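## Task

Take every bushing off the turntable, putting the bronze ones in the yellow bin and the steel ones in the red bin. Any bushing in the wrong bin, or a crate or bin left tipped or moved from where it belongs, means failure. Parts count only if they stay put without the robot holding them at the end.

## Robot and tools

Robot: one six-joint xArm6 with a Robotiq 2F-85 parallel gripper. There is a single arm, so every motion command carries one row for that arm.

Frame: the scene frame has its origin on the table surface right under the arm base, +z up, +x forward, +y to the left when facing along +x. Positions are in metres; orientations are unit quaternions written w first (qw, qx, qy, qz). The base may sit slightly tilted, and reported hand positions get less accurate at long reach.

Gripper geometry: the fingers extend along the gripper's own +z and close along its y axis. end_effector_position is the spot midway between the pads when shut; closed fingertips stick out about 19 mm past it, open ones about 6 mm. Closing also pushes the tips roughly 13 mm farther from the wrist, so leave that clearance over a surface. A flat block about 9 cm long juts from the wrist toward the gripper's +x and rotates with it; keep it clear of bins and the turntable.

The row (used by both motion tools): 10 numbers in this order: x, y, z, qw, qx, qy, qz, position, force_limit, speed. The first seven are an absolute target pose for the gripper in the scene frame (metres, then quaternion). The last three are finger settings, each in [-1, 1]: position +1 means fully open (85 mm), about -0.8 means the pads touch, -1 means close until blocked. force_limit sets pad pressure (about 20 N at -1, 128 N at 0, 235 N at +1 on a 40 mm part). speed sets finger closing rate (about 20, 85, 150 mm/s at -1, 0, +1); faster closing adds a few newtons of grip. To hold a given orientation, repeat its quaternion in every row rather than copying a possibly drifted reported one.

execute_actions(actions): a list of actions; each action is a list of up to 15 rows, one row per 1/30 s step, and if fewer rows are given the final one is repeated to fill 15 steps. Every row's pose is an absolute target, not an offset. A target more than 0.6 m from where the gripper is at the start of that action, along any gripper axis, gets the action refused; if the first action fails this or anything is malformed, nothing runs. Each step the commanded pose is clamped to within 70 mm and 16 degrees of the measured pose, so distant targets need several actions. An empty list just reports state and images.

move(target, speed, blocking): target is one row as above, an absolute pose to head for in a straight line; its finger values are applied at the start. speed is the path's top speed in m/s, 0.002 to 0.5 (default 0.25), with rotation capped at twice that in rad/s. Paths last 0.5 to 10 s and stop early if longer. The path ignores obstacles and the real hand may lag, wander or overshoot the speed, most with the arm nearly straight. Faster contact and aiming deeper past a surface both push harder. blocking=false returns after 0.5 s while motion continues; then only wait or stop are accepted until a result shows the move ended. The result adds a move: line with the ending (done, off_target, moving, held, fault) and limits such as paced (pose clipped) or held (a check blocked steps; afterwards the arm may jump faster), plus distance to target.

wait(seconds): 0 to 10; lets time pass holding the last command, returning early when a running move ends. stop(): brakes a running move (needs stopping distance); fingers continue. zoom_image(camera, region): camera is cam_high, cam_low or cam_wrist; region is [x0, y0, x1, y1] pixels, at most 504x504, origin top-left of the 672x504 image. read_manual(section): licence texts only. finished_scene(scene): ends the numbered scene irreversibly and reports success; the goal must already hold.

Results: the state line gives gripper position, quaternion and velocities. Hand target is where the controller is driving now. Step readings list positions at some steps; HELD marks steps partly held back. pose unreachable means the clearance check altered or blocked a command (a mount under the base counts as arm). object_status: 0 moving, 1 blocked while opening, 2 blocked while closing (a grip), 3 reached the commanded position or pads met (a tiny part might still be held). position_measured is in counts: 3 open, about 78 at 60 mm, 130 at 40 mm, 180 at 20 mm, 230 pads touching. MOTOR HOT appears from 65 °C; OVER-TEMPERATURE FAULT means brakes engaged at 80 °C until cooled.

Gripping: send position -1 and keep sending it, then confirm object_status 2. Fingers stay put until position changes by at least 0.01; only then do new force or speed values apply, so open first for a softer grip. If a part slips the fingers reclose automatically, except after a grip at force_limit -1, where status stays 2 even if the part is gone, so check visually.

Cautions: contact torque reaching a joint's load limit (waist and shoulder 44, elbow and forearm roll 26.4, wrist pitch and wrist roll 17.6 N m, load included) triggers a fault: the arm backs off, freezes 10 s and drops the rest of the call. Avoid dropping parts, slamming, hard pushes, tipping the crate or bins, and knocking anything off the table. Parts may be tugged briefly while held, and loose items may get nudged. Release parts inside bins so they rest there unaided. Joint ranges in rad: waist ±6.283, shoulder -2.059 to 2.094, elbow -3.927 to 0.192, forearm roll ±6.283, wrist pitch -1.693 to 3.142, wrist roll ±6.283; the elbow cannot go fully straight.

Each tool is called after ">>>" by a JSON object that holds its "api" and its "payload".

## Session

>>> {"api": "execute_actions", "payload": {"actions": []}}

Scene clock: 0.00 s.
end_effector_position=(+0.8006, +0.0781, +0.3581) position_measured=3 object_status=3 end_effector_quat_wxyz=(+0.241, -0.083, +0.760, -0.598) end_effector_velocity=(-0.000, +0.000, -0.000) end_effector_angular_velocity=(-0.000, +0.001, +0.000)
Joint positions: [ 0.311  1.019 -2.412 -1.546  1.542  1.383]
Joint velocities: [ 0.     0.     0.     0.    -0.    -0.001]
Hand target: +0.801, +0.078, +0.358; +0.241, -0.083, +0.760, -0.598

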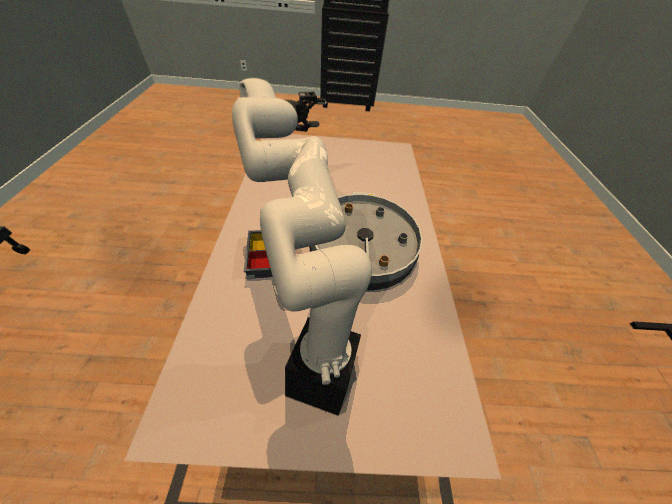

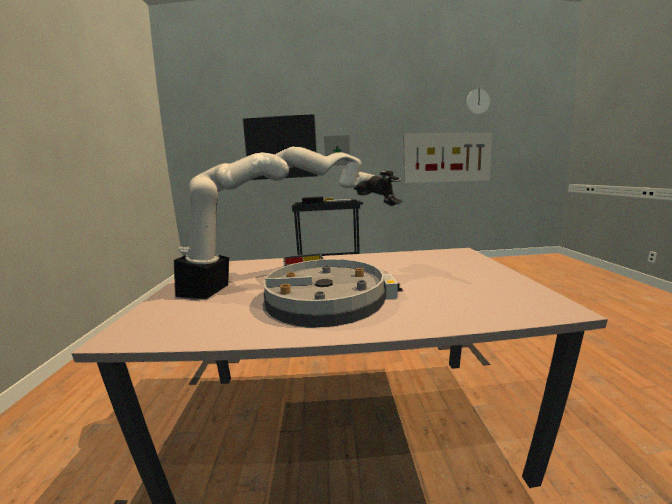

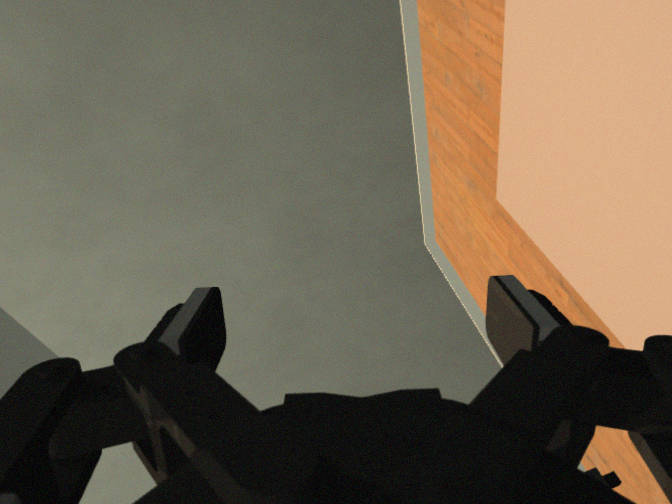

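>>> {"api": "zoom_image", "payload": {"camera": "cam_low", "region": [240, 230, 430, 350]}}

>>> {"api": "zoom_image", "payload": {"camera": "cam_high", "region": [230, 170, 450, 330]}}

>>> {"api": "wait", "payload": {"seconds": 1}}

Region (240, 230, 430, 350) of cam_low's 672x504 image, scaled by 2.653, with more detail than that image has; it fills the top 318 rows of this view, and the rest is white.

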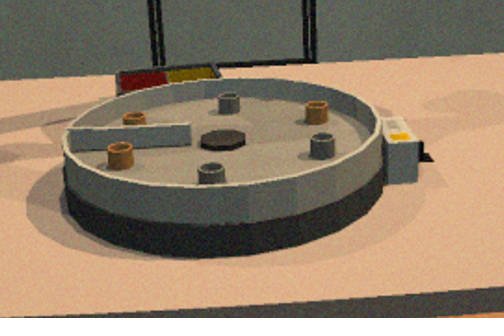

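Region (230, 170, 450, 330) of cam_high's 672x504 image, scaled by 2.291, with more detail than that image has; it fills the top 367 rows of this view, and the rest is white.

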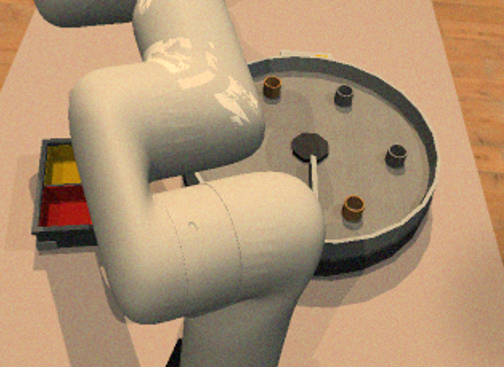

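Scene clock: 2.33 s.
end_effector_position=(+0.8006, +0.0781, +0.3581) position_measured=3 object_status=3 end_effector_quat_wxyz=(+0.241, -0.083, +0.760, -0.598) end_effector_velocity=(-0.000, +0.000, +0.000) end_effector_angular_velocity=(+0.000, -0.000, +0.000)
Joint positions: [ 0.311  1.019 -2.412 -1.546  1.542  1.383]
Joint velocities: [ 0. -0.  0.  0.  0.  0.]
Hand target: +0.801, +0.078, +0.358; +0.241, -0.083, +0.760, -0.598
wait: 1.00 s; at rest from the start

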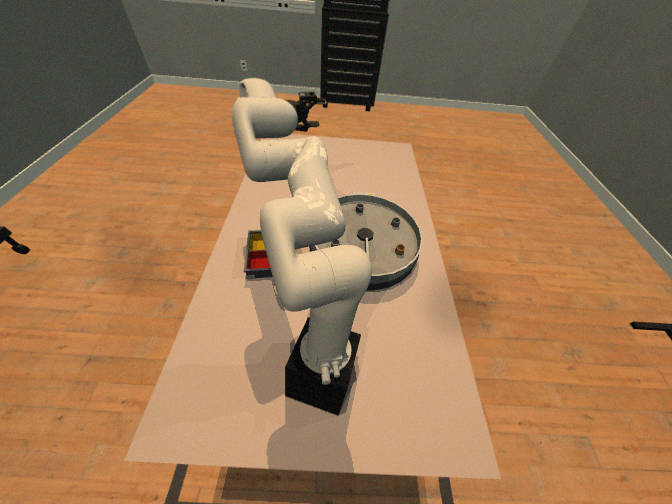

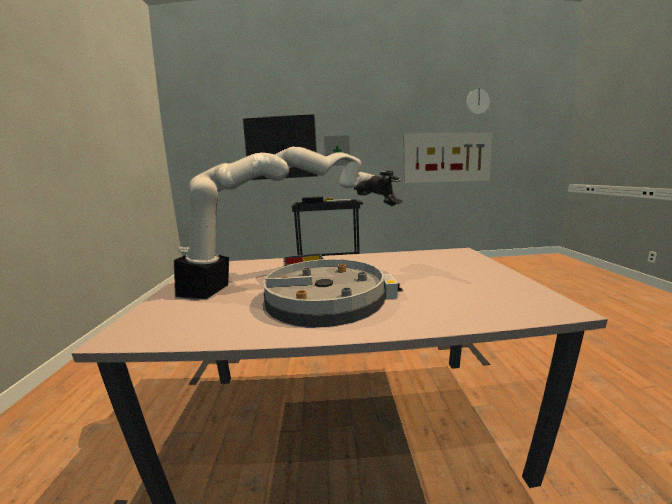

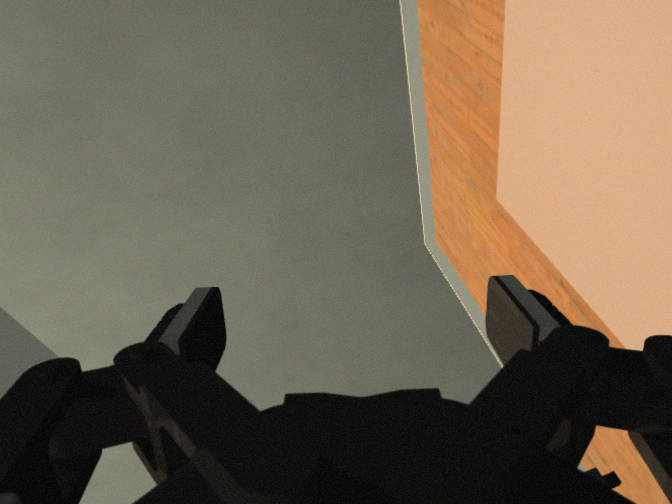

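>>> {"api": "wait", "payload": {"seconds": 10}}

>>> {"api": "zoom_image", "payload": {"camera": "cam_low", "region": [240, 230, 430, 350]}}

Scene clock: 22.10 s.
end_effector_position=(+0.8006, +0.0781, +0.3581) position_measured=3 object_status=3 end_effector_quat_wxyz=(+0.241, -0.083, +0.760, -0.598) end_effector_velocity=(+0.000, +0.000, -0.000) end_effector_angular_velocity=(-0.000, +0.001, +0.001)
Joint positions: [ 0.311  1.019 -2.412 -1.546  1.542  1.383]
Joint velocities: [ 0.  0.  0.  0. -0. -0.]
Hand target: +0.801, +0.078, +0.358; +0.241, -0.083, +0.760, -0.598
wait: 10.00 s; at rest from the start

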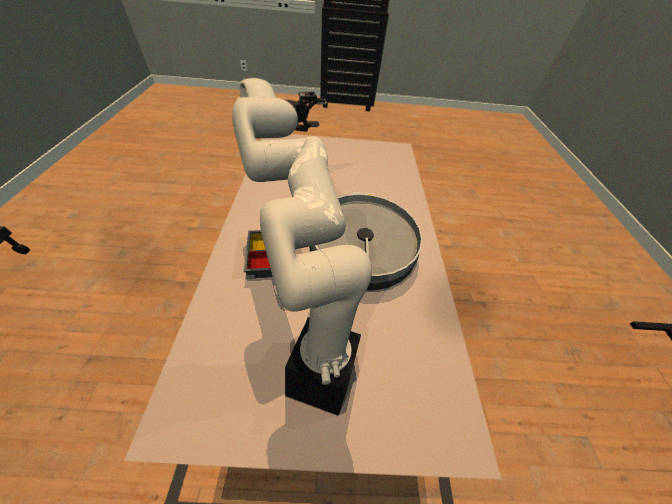

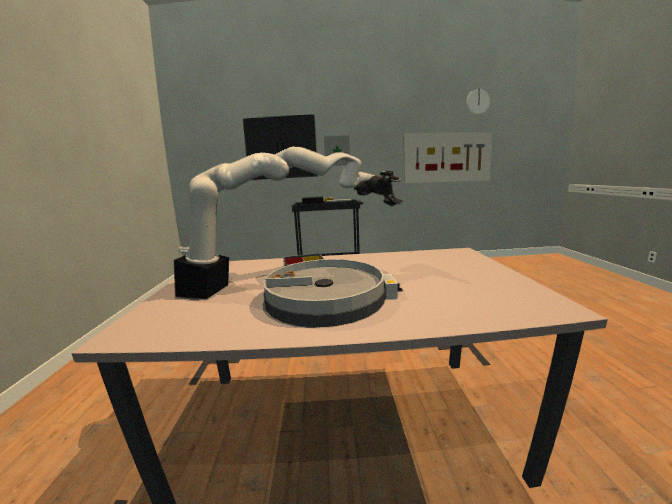

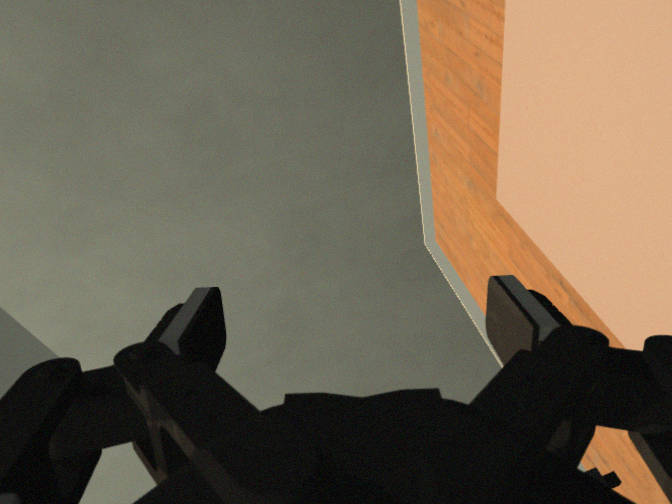

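Region (240, 230, 430, 350) of cam_low's 672x504 image, scaled by 2.653, with more detail than that image has; it fills the top 318 rows of this view, and the rest is white.

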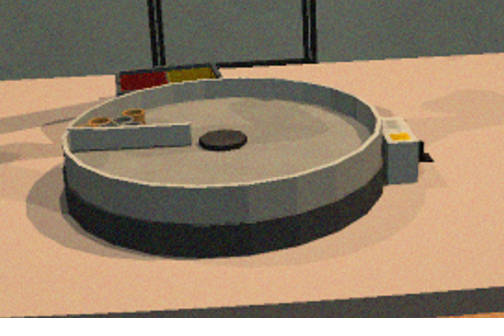

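>>> {"api": "move", "payload": {"target": [0.40, 0.0, 0.33, 0, 0, 1, 0, 1, -0.5, 0.5], "speed": 0.35}}

Scene clock: 30.03 s.
end_effector_position=(+0.3999, -0.0018, +0.3294) position_measured=3 object_status=3 end_effector_quat_wxyz=(-0.001, +0.001, +1.000, -0.001) end_effector_velocity=(-0.002, -0.001, +0.000) end_effector_angular_velocity=(+0.007, +0.001, +0.001)
Joint positions: [-0.102 -0.608 -0.679 -0.075  1.102  0.887]
Joint velocities: [-0.007 -0.007  0.004  0.01   0.003 -0.012]
Hand target: +0.400, -0.002, +0.329; -0.001, +0.001, +1.000, -0.000
Off the commanded pose: 0.002 m, 0 deg.
move: done

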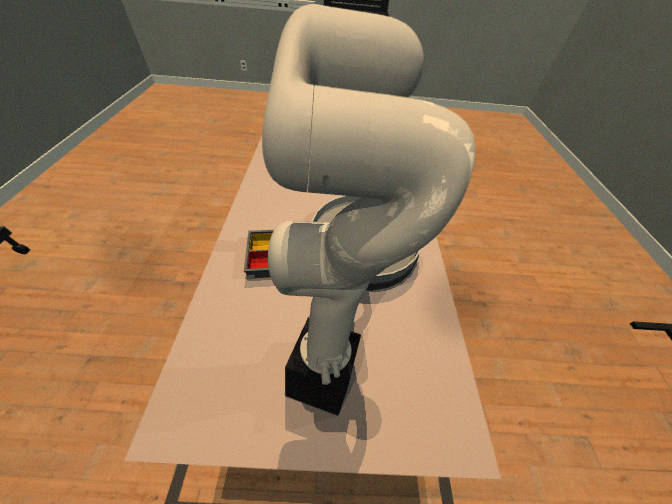

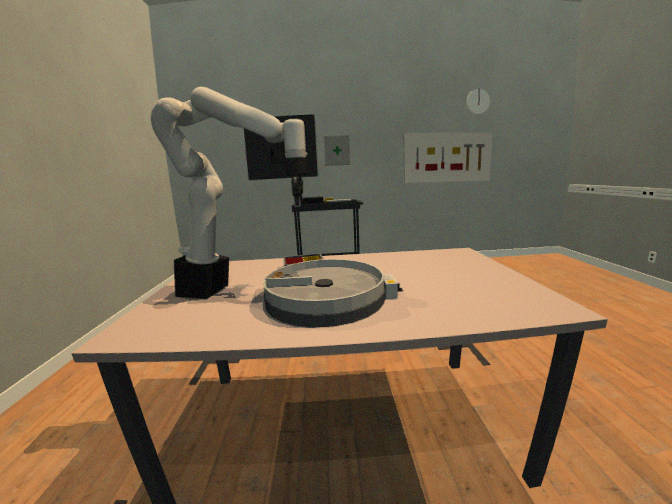

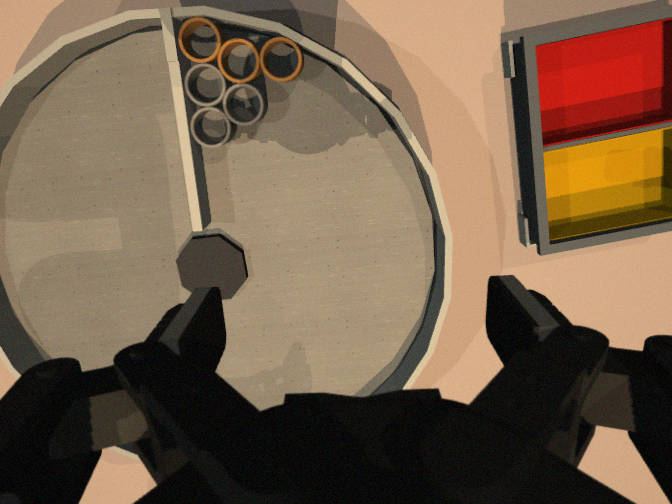

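>>> {"api": "move", "payload": {"target": [0.35, -0.07, 0.18, 0, 0, 1, 0, 1, -0.5, 0.5], "speed": 0.3}}

Scene clock: 49.93 s.
end_effector_position=(+0.3501, -0.0696, +0.1805) position_measured=3 object_status=3 end_effector_quat_wxyz=(+0.000, -0.001, +1.000, +0.000) end_effector_velocity=(-0.001, -0.001, -0.003) end_effector_angular_velocity=(+0.002, +0.002, -0.002)
Joint positions: [-0.359 -0.473 -0.309 -0.026  0.583  0.618]
Joint velocities: [-0.003  0.008  0.002  0.003 -0.008 -0.003]
Hand target: +0.350, -0.070, +0.180; -0.000, -0.000, +1.000, +0.001
Off the commanded pose: 0.001 m, 0 deg.
move: done

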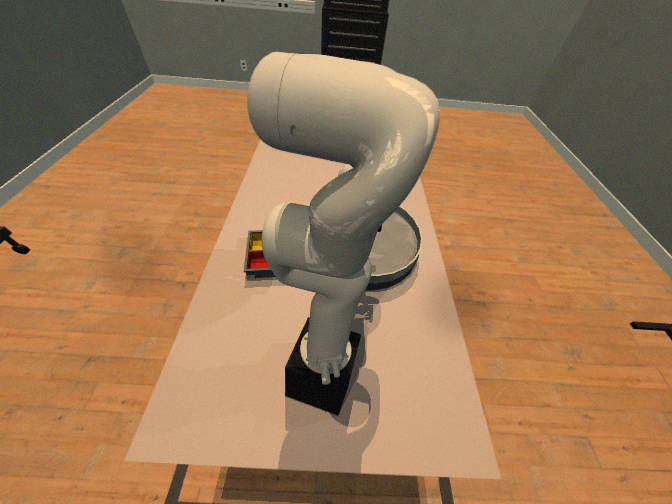

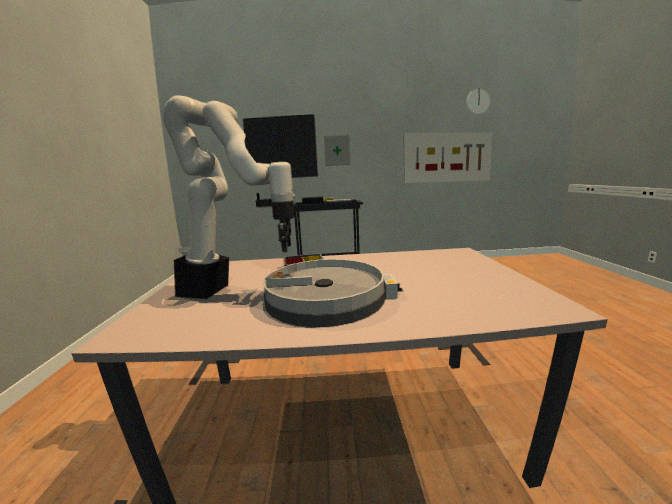

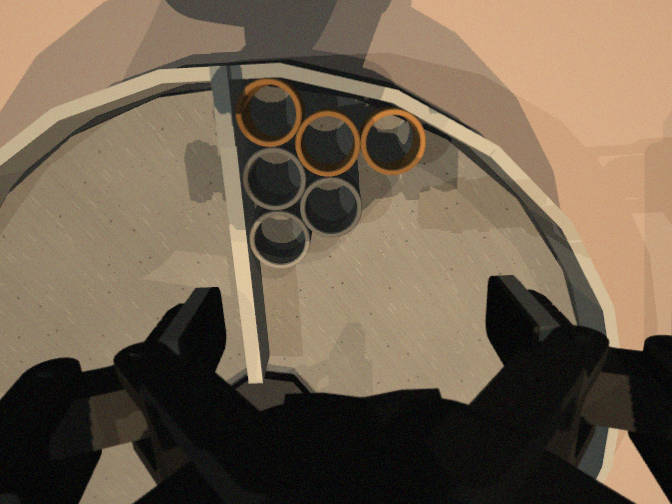

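>>> {"api": "zoom_image", "payload": {"camera": "cam_wrist", "region": [190, 50, 470, 290]}}

>>> {"api": "zoom_image", "payload": {"camera": "cam_low", "region": [250, 200, 420, 320]}}

Region (190, 50, 470, 290) of cam_wrist's 672x504 image, scaled by 1.800, with more detail than that image has; it fills the top 432 rows of this view, and the rest is white.

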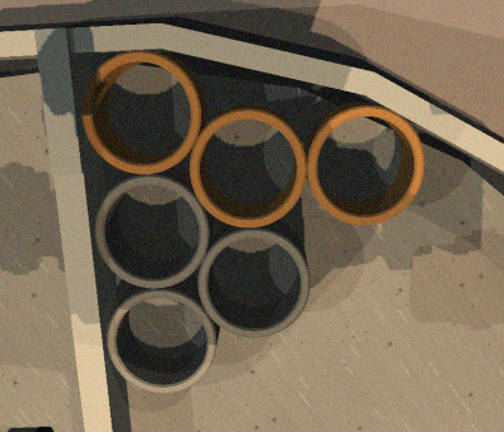

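Region (250, 200, 420, 320) of cam_low's 672x504 image, scaled by 2.965, with more detail than that image has; it fills the top 356 rows of this view, and the rest is white.

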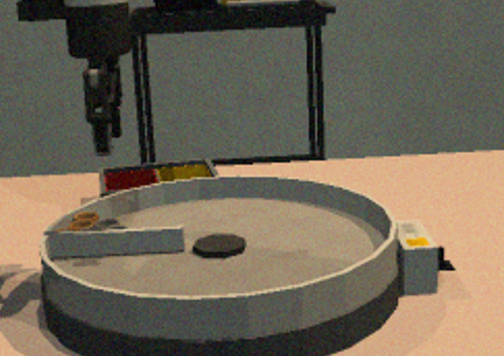

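>>> {"api": "move", "payload": {"target": [0.304, -0.04, 0.128, 0, 0.4226, 0.9063, 0, -0.49, -0.5, 0.5], "speed": 0.4}}

Scene clock: 79.70 s.
end_effector_position=(+0.3040, -0.0400, +0.1283) position_measured=191 object_status=3 end_effector_quat_wxyz=(-0.000, +0.422, +0.907, +0.001) end_effector_velocity=(-0.001, +0.000, -0.001) end_effector_angular_velocity=(-0.010, +0.003, -0.008)
Joint positions: [-0.297 -0.419 -0.122 -0.078  0.343  1.603]
Joint velocities: [ 0.002  0.002  0.002 -0.031 -0.001  0.039]
Hand target: +0.304, -0.040, +0.128; -0.000, +0.422, +0.906, +0.000
Off the commanded pose: 0.000 m, 0 deg.
move: done

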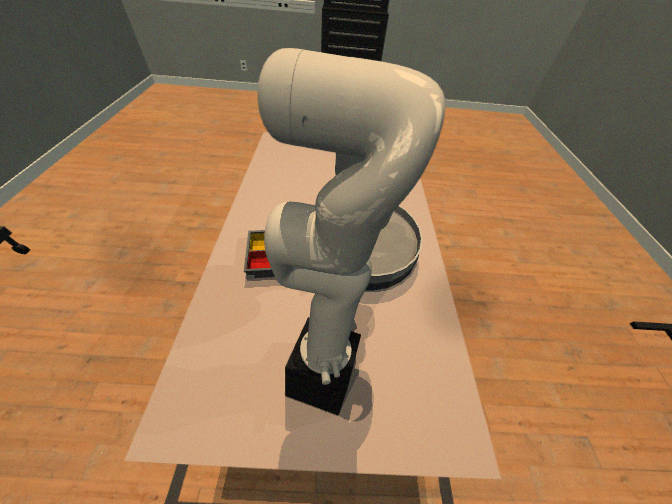

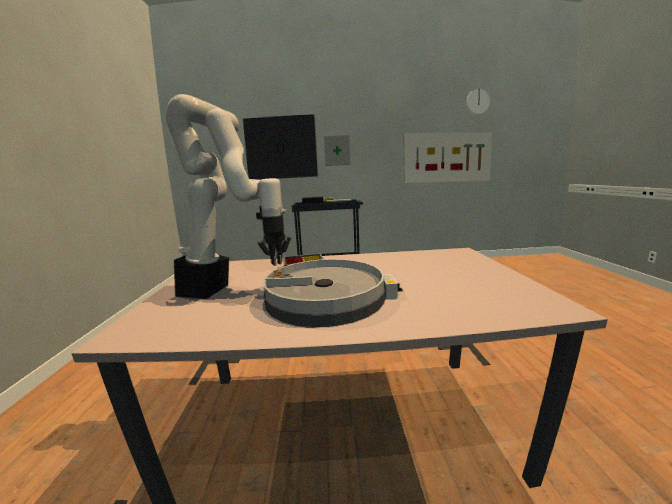

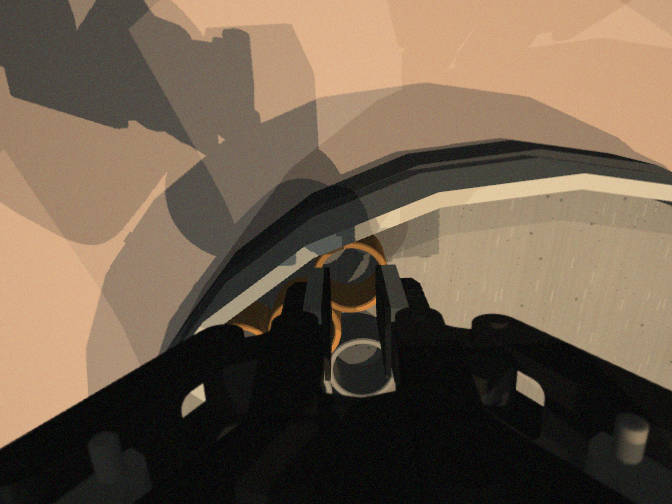

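>>> {"api": "zoom_image", "payload": {"camera": "cam_wrist", "region": [270, 220, 450, 410]}}

Region (270, 220, 450, 410) of cam_wrist's 672x504 image, scaled by 2.653, with more detail than that image has; it fills the left 477 columns of this view, and the rest is white.

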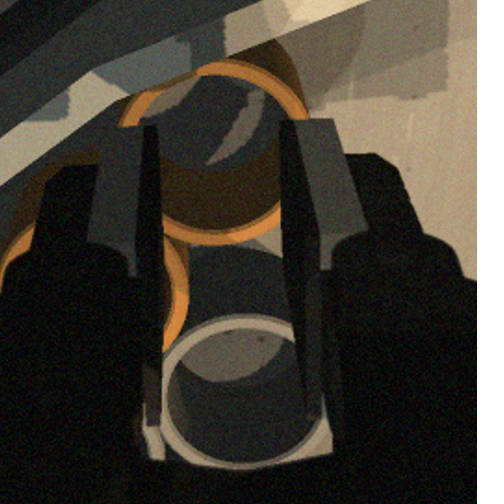

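>>> {"api": "move", "payload": {"target": [0.321, -0.0377, 0.097, 0, 0.4226, 0.9063, 0, -0.49, -0.5, 0.5], "speed": 0.1}}

>>> {"api": "zoom_image", "payload": {"camera": "cam_wrist", "region": [230, 220, 450, 410]}}

Scene clock: 104.57 s.
end_effector_position=(+0.3209, -0.0375, +0.0973) position_measured=191 object_status=3 end_effector_quat_wxyz=(+0.000, +0.423, +0.906, +0.000) end_effector_velocity=(+0.001, +0.000, -0.002) end_effector_angular_velocity=(-0.002, -0.001, -0.000)
Joint positions: [-0.301 -0.191 -0.193 -0.141  0.187  1.666]
Joint velocities: [-0.001  0.012 -0.004 -0.012 -0.008  0.011]
Hand target: +0.321, -0.037, +0.097; -0.000, +0.423, +0.906, +0.000
Off the commanded pose: 0.000 m, 0 deg.
move: done

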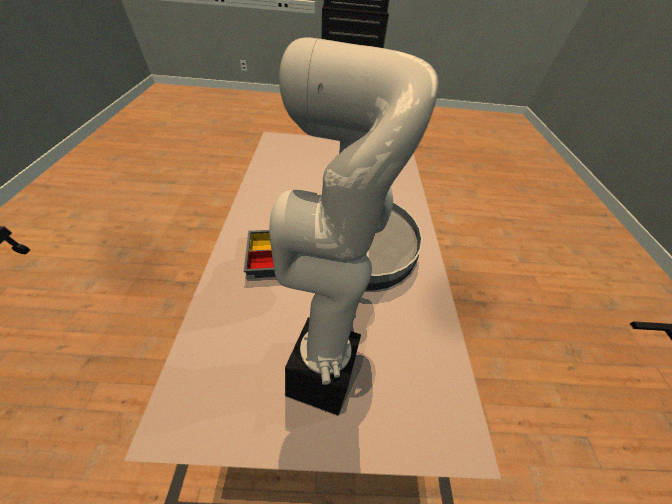

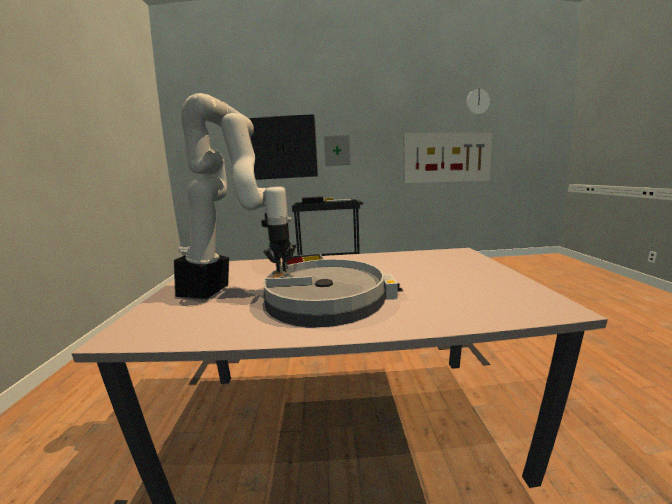

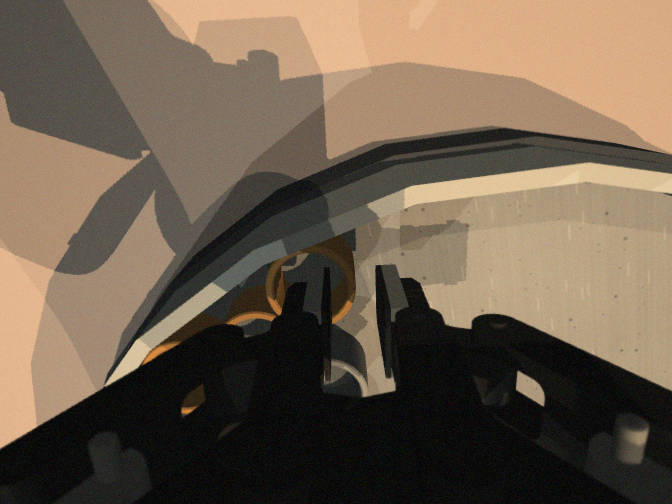

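Region (230, 220, 450, 410) of cam_wrist's 672x504 image, scaled by 2.291, with more detail than that image has; it fills the top 435 rows of this view, and the rest is white.

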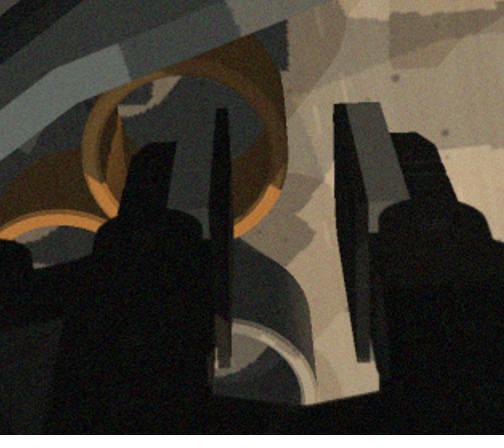

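>>> {"api": "execute_actions", "payload": {"actions": [[[0.3204,-0.0382,0.096,0,0.4226,0.9063,0,-0.49,-0.5,0.5],[0.3199,-0.0389,0.0955,0,0.4226,0.9063,0,-0.49,-0.5,0.5],[0.3194,-0.0396,0.095,0,0.4226,0.9063,0,-0.49,-0.5,0.5],[0.3194,-0.0396,0.0945,0,0.4226,0.9063,0,-0.49,-0.5,0.5],[0.3194,-0.0396,0.094,0,0.4226,0.9063,0,-0.49,-0.5,0.5],[0.3194,-0.0396,0.093,0,0.4226,0.9063,0,-0.49,-0.5,0.5],[0.3194,-0.0396,0.092,0,0.4226,0.9063,0,-0.49,-0.5,0.5],[0.3194,-0.0396,0.091,0,0.4226,0.9063,0,-0.49,-0.5,0.5],[0.3194,-0.0396,0.090,0,0.4226,0.9063,0,-0.49,-0.5,0.5],[0.3194,-0.0396,0.089,0,0.4226,0.9063,0,-0.49,-0.5,0.5],[0.3194,-0.0396,0.088,0,0.4226,0.9063,0,-0.49,-0.5,0.5],[0.3194,-0.0396,0.087,0,0.4226,0.9063,0,-0.49,-0.5,0.5],[0.3194,-0.0396,0.086,0,0.4226,0.9063,0,-0.49,-0.5,0.5],[0.3194,-0.0396,0.085,0,0.4226,0.9063,0,-0.49,-0.5,0.5],[0.3194,-0.0396,0.084,0,0.4226,0.9063,0,-0.49,-0.5,0.5]],[[0.3194,-0.0396,0.083,0,0.4226,0.9063,0,-0.49,-0.5,0.5],[0.3194,-0.0396,0.082,0,0.4226,0.9063,0,-0.49,-0.5,0.5],[0.3194,-0.0396,0.081,0,0.4226,0.9063,0,-0.49,-0.5,0.5],[0.3194,-0.0396,0.080,0,0.4226,0.9063,0,-0.49,-0.5,0.5],[0.3194,-0.0396,0.079,0,0.4226,0.9063,0,-0.49,-0.5,0.5],[0.3194,-0.0396,0.078,0,0.4226,0.9063,0,-0.49,-0.5,0.5],[0.3194,-0.0396,0.077,0,0.4226,0.9063,0,-0.49,-0.5,0.5],[0.3194,-0.0396,0.076,0,0.4226,0.9063,0,-0.49,-0.5,0.5]]]}}

>>> {"api": "zoom_image", "payload": {"camera": "cam_wrist", "region": [230, 220, 450, 410]}}

Scene clock: 115.13 s.
end_effector_position=(+0.3193, -0.0395, +0.0763) position_measured=191 object_status=3 end_effector_quat_wxyz=(-0.000, +0.423, +0.906, +0.000) end_effector_velocity=(+0.003, -0.001, -0.002) end_effector_angular_velocity=(-0.006, -0.008, +0.001)
Joint positions: [-0.334 -0.075 -0.209 -0.223  0.087  1.717]
Joint velocities: [-0.015  0.018 -0.008 -0.068 -0.018  0.053]
Hand target: +0.319, -0.040, +0.076; -0.000, +0.423, +0.906, +0.000
Off the commanded pose: 0.000 m, 0 deg.
Step readings (end_effector_position; steps 1 to 15: 1st action; 16 to 30: 2nd action):
0: (+0.3209, -0.0375, +0.0971)
1: (+0.3209, -0.0375, +0.0971)
2: (+0.3210, -0.0376, +0.0970)
4: (+0.3206, -0.0383, +0.0963)
8: (+0.3195, -0.0393, +0.0940)
15: (+0.3192, -0.0395, +0.0878)
16: (+0.3192, -0.0395, +0.0868)
17: (+0.3192, -0.0395, +0.0859)
19: (+0.3192, -0.0394, +0.0839)
23: (+0.3192, -0.0393, +0.0799)
30: end_effector_position above

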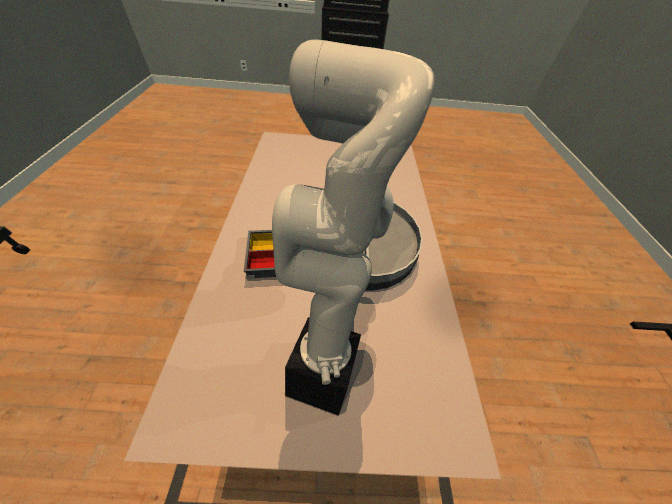

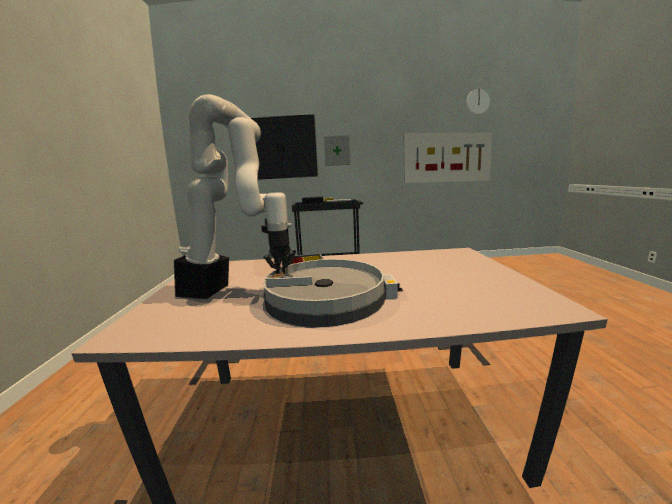

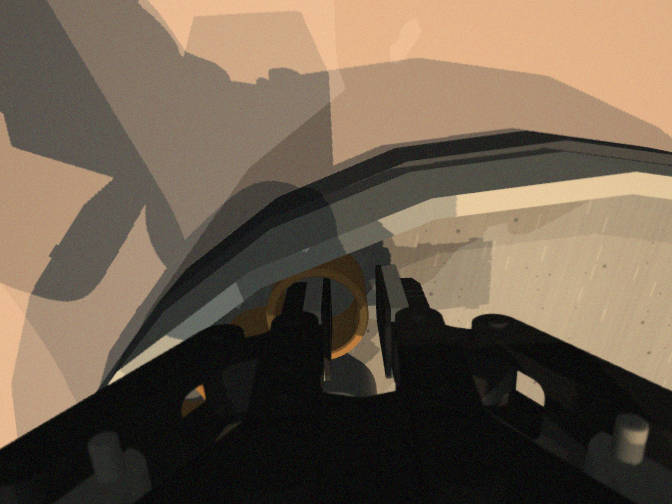

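Region (230, 220, 450, 410) of cam_wrist's 672x504 image, scaled by 2.291, with more detail than that image has; it fills the top 435 rows of this view, and the rest is white.

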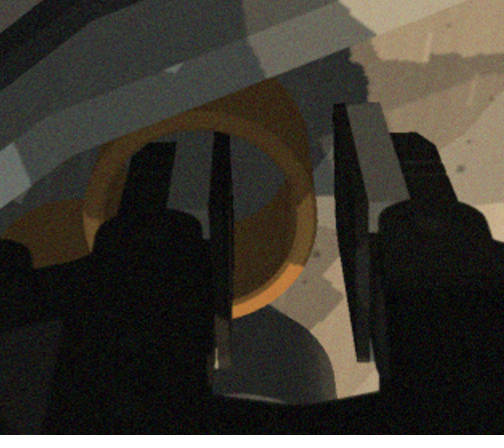

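>>> {"api": "execute_actions", "payload": {"actions": [[[0.3194,-0.0396,0.075,0,0.4226,0.9063,0,-1,-0.5,0],[0.3194,-0.0396,0.075,0,0.4226,0.9063,0,-1,-0.5,0],[0.3194,-0.0396,0.075,0,0.4226,0.9063,0,-1,-0.5,0],[0.3194,-0.0396,0.075,0,0.4226,0.9063,0,-1,-0.5,0],[0.3194,-0.0396,0.075,0,0.4226,0.9063,0,-1,-0.5,0],[0.3194,-0.0396,0.075,0,0.4226,0.9063,0,-1,-0.5,0],[0.3194,-0.0396,0.075,0,0.4226,0.9063,0,-1,-0.5,0],[0.3194,-0.0396,0.075,0,0.4226,0.9063,0,-1,-0.5,0],[0.3194,-0.0396,0.075,0,0.4226,0.9063,0,-1,-0.5,0],[0.3194,-0.0396,0.075,0,0.4226,0.9063,0,-1,-0.5,0],[0.3197,-0.0394,0.077,0,0.4226,0.9063,0,-1,-0.5,0],[0.320,-0.0392,0.080,0,0.4226,0.9063,0,-1,-0.5,0],[0.3204,-0.039,0.084,0,0.4226,0.9063,0,-1,-0.5,0],[0.321,-0.0385,0.089,0,0.4226,0.9063,0,-1,-0.5,0],[0.322,-0.038,0.095,0,0.4226,0.9063,0,-1,-0.5,0]],[[0.323,-0.037,0.102,0,0.4226,0.9063,0,-1,-0.5,0],[0.324,-0.036,0.109,0,0.4226,0.9063,0,-1,-0.5,0],[0.326,-0.034,0.116,0,0.4226,0.9063,0,-1,-0.5,0],[0.328,-0.031,0.123,0,0.4226,0.9063,0,-1,-0.5,0],[0.330,-0.027,0.129,0,0.4226,0.9063,0,-1,-0.5,0],[0.332,-0.022,0.134,0,0.4226,0.9063,0,-1,-0.5,0],[0.334,-0.016,0.138,0,0.4226,0.9063,0,-1,-0.5,0],[0.337,-0.009,0.141,0,0.4226,0.9063,0,-1,-0.5,0],[0.340,-0.001,0.143,0,0.4226,0.9063,0,-1,-0.5,0],[0.343,0.008,0.144,0,0.4226,0.9063,0,-1,-0.5,0],[0.346,0.017,0.145,0,0.4226,0.9063,0,-1,-0.5,0],[0.349,0.026,0.145,0,0.4226,0.9063,0,-1,-0.5,0],[0.352,0.035,0.145,0,0.4226,0.9063,0,-1,-0.5,0],[0.355,0.044,0.145,0,0.4226,0.9063,0,-1,-0.5,0],[0.358,0.053,0.145,0,0.4226,0.9063,0,-1,-0.5,0]],[[0.361,0.062,0.145,0,0.4226,0.9063,0,-1,-0.5,0],[0.364,0.071,0.145,0,0.4226,0.9063,0,-1,-0.5,0],[0.367,0.080,0.145,0,0.4226,0.9063,0,-1,-0.5,0],[0.370,0.089,0.145,0,0.4226,0.9063,0,-1,-0.5,0],[0.373,0.098,0.145,0,0.4226,0.9063,0,-1,-0.5,0],[0.376,0.107,0.145,0,0.4226,0.9063,0,-1,-0.5,0],[0.379,0.116,0.145,0,0.4226,0.9063,0,-1,-0.5,0],[0.382,0.125,0.145,0,0.4226,0.9063,0,-1,-0.5,0],[0.385,0.134,0.145,0,0.4226,0.9063,0,-1,-0.5,0],[0.388,0.143,0.145,0,0.4226,0.9063,0,-1,-0.5,0],[0.391,0.151,0.145,0,0.4226,0.9063,0,-1,-0.5,0],[0.394,0.158,0.145,0,0.4226,0.9063,0,-1,-0.5,0],[0.396,0.164,0.145,0,0.4226,0.9063,0,-1,-0.5,0],[0.398,0.168,0.145,0,0.4226,0.9063,0,-1,-0.5,0],[0.400,0.170,0.145,0,0.4226,0.9063,0,-1,-0.5,0]]]}}

Scene clock: 124.33 s.
end_effector_position=(+0.3851, +0.1454, +0.1496) position_measured=212 object_status=2 end_effector_quat_wxyz=(-0.002, +0.420, +0.908, +0.012) end_effector_velocity=(+0.090, +0.222, -0.005) end_effector_angular_velocity=(-0.052, +0.001, -0.009)
Joint positions: [ 0.231 -0.116 -0.517 -0.23   0.47   2.249]
Joint velocities: [ 0.469  0.575 -0.652 -0.213  0.168  0.65 ]
Hand target: +0.396, +0.169, +0.148; -0.001, +0.421, +0.907, +0.007
Off the commanded pose: 0.029 m, 1 deg.
Step readings (end_effector_position; steps 1 to 15: 1st action; 16 to 30: 2nd action; 31 to 45: 3rd action):
0: (+0.3194, -0.0395, +0.0760)
1: (+0.3194, -0.0395, +0.0760)
2: (+0.3194, -0.0396, +0.0759)
4: (+0.3195, -0.0397, +0.0755)
8: (+0.3200, -0.0397, +0.0754)
15: (+0.3185, -0.0392, +0.0789)
16: (+0.3189, -0.0388, +0.0815)
17: (+0.3198, -0.0384, +0.0849)
19: (+0.3224, -0.0371, +0.0936)
23: (+0.3304, -0.0287, +0.1146)
30: (+0.3465, +0.0146, +0.1399)
31: (+0.3484, +0.0227, +0.1414)
32: (+0.3505, +0.0310, +0.1427)
34: (+0.3548, +0.0483, +0.1449)
38: (+0.3650, +0.0839, +0.1479)
45: end_effector_position above

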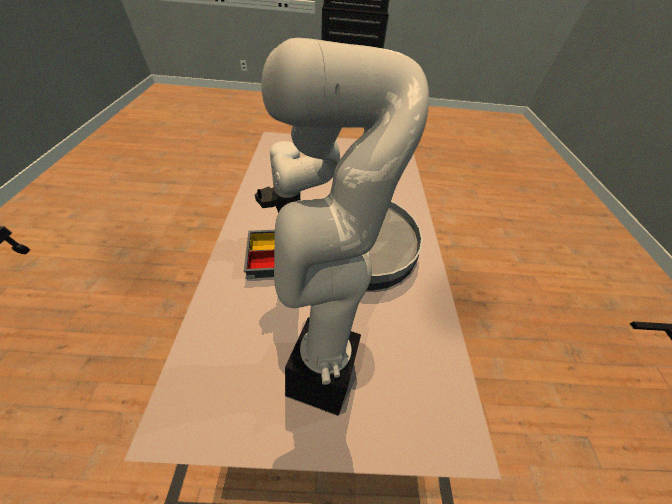

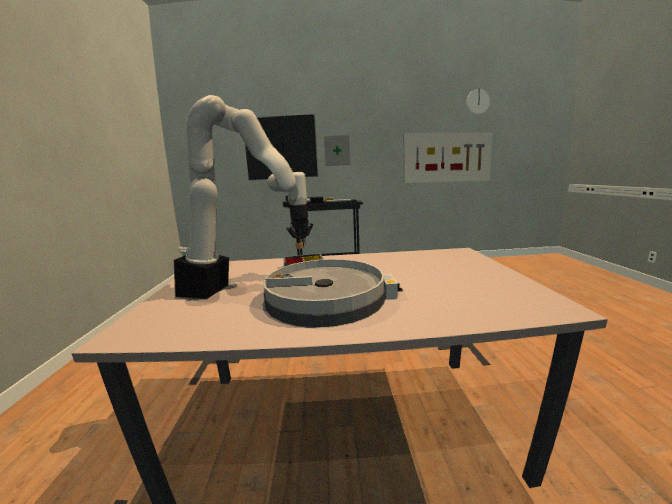

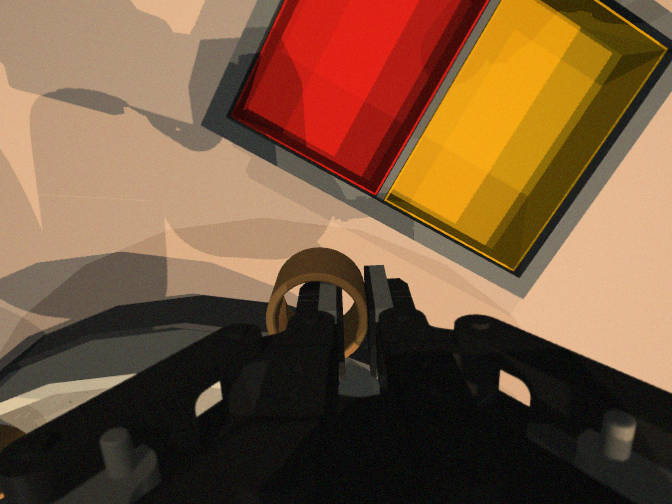

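>>> {"api": "execute_actions", "payload": {"actions": []}}

Scene clock: 125.37 s.
end_effector_position=(+0.3962, +0.1685, +0.1476) position_measured=212 object_status=2 end_effector_quat_wxyz=(-0.001, +0.421, +0.907, +0.007) end_effector_velocity=(+0.000, +0.000, -0.000) end_effector_angular_velocity=(+0.000, -0.000, +0.001)
Joint positions: [ 0.277 -0.046 -0.596 -0.257  0.493  2.321]
Joint velocities: [ 0.001  0.001 -0.     0.    -0.    -0.001]
Hand target: +0.396, +0.169, +0.148; -0.001, +0.421, +0.907, +0.007
Off the commanded pose: 0.005 m, 1 deg.

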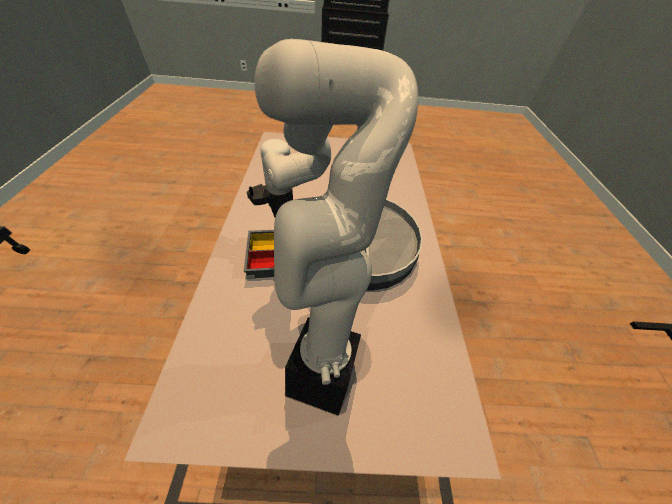

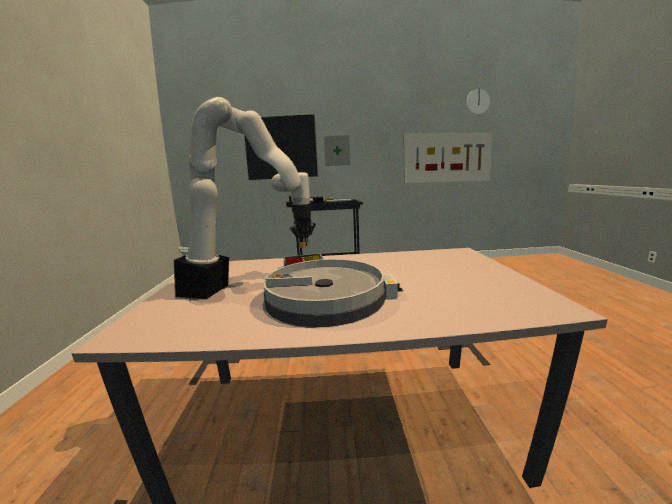

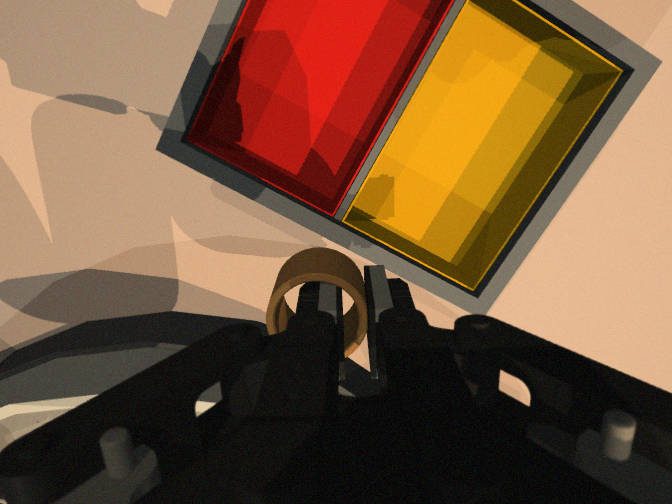

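>>> {"api": "execute_actions", "payload": {"actions": [[[0.397,0.170,0.147,0,0.4226,0.9063,0,-1,-0.5,0],[0.399,0.173,0.145,0,0.4226,0.9063,0,-1,-0.5,0],[0.402,0.178,0.142,0,0.4226,0.9063,0,-1,-0.5,0],[0.405,0.184,0.138,0,0.4226,0.9063,0,-1,-0.5,0],[0.409,0.190,0.134,0,0.4226,0.9063,0,-1,-0.5,0],[0.413,0.197,0.130,0,0.4226,0.9063,0,-1,-0.5,0],[0.416,0.203,0.125,0,0.4226,0.9063,0,-1,-0.5,0],[0.419,0.207,0.120,0,0.4226,0.9063,0,-1,-0.5,0],[0.421,0.210,0.115,0,0.4226,0.9063,0,-1,-0.5,0],[0.4218,0.2121,0.111,0,0.4226,0.9063,0,-1,-0.5,0],[0.4218,0.2121,0.108,0,0.4226,0.9063,0,-1,-0.5,0],[0.4218,0.2121,0.105,0,0.4226,0.9063,0,-1,-0.5,0]]]}}

Scene clock: 139.73 s.
end_effector_position=(+0.4172, +0.2086, +0.1110) position_measured=212 object_status=2 end_effector_quat_wxyz=(-0.001, +0.422, +0.907, -0.000) end_effector_velocity=(+0.015, +0.023, -0.085) end_effector_angular_velocity=(-0.040, +0.040, -0.010)
Joint positions: [ 0.325  0.174 -0.755 -0.312  0.456  2.426]
Joint velocities: [-0.003  0.337 -0.177 -0.103 -0.097  0.12 ]
Hand target: +0.421, +0.212, +0.105; -0.000, +0.423, +0.906, +0.000
Off the commanded pose: 0.008 m, 0 deg.
Step readings (end_effector_position):
0: (+0.3962, +0.1686, +0.1476)
1: (+0.3962, +0.1686, +0.1476)
2: (+0.3961, +0.1686, +0.1475)
4: (+0.3976, +0.1707, +0.1465)
8: (+0.4055, +0.1856, +0.1381)
15: end_effector_position above

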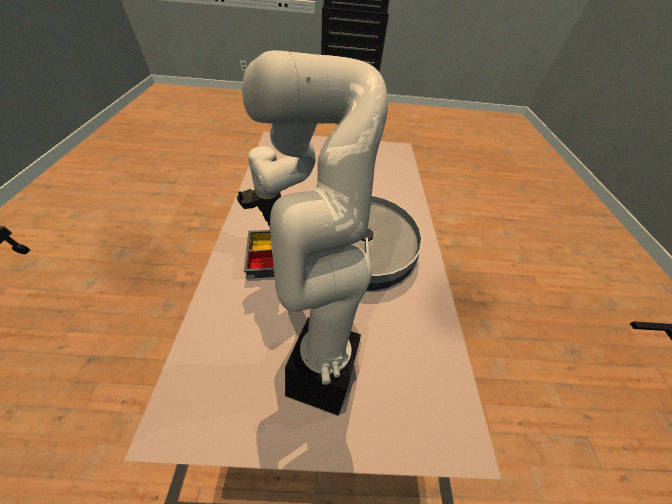

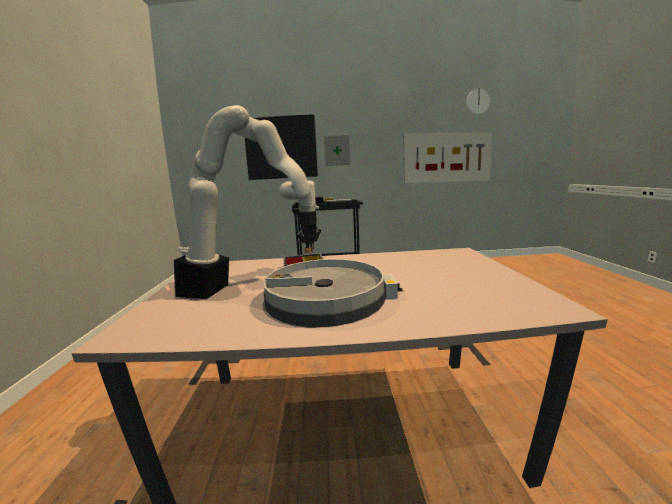

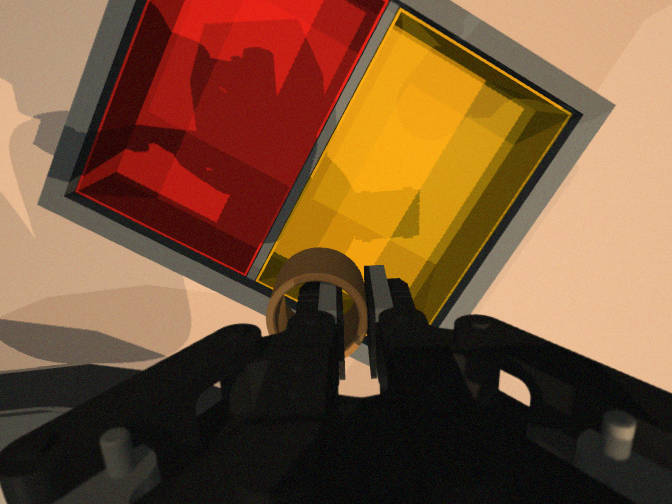

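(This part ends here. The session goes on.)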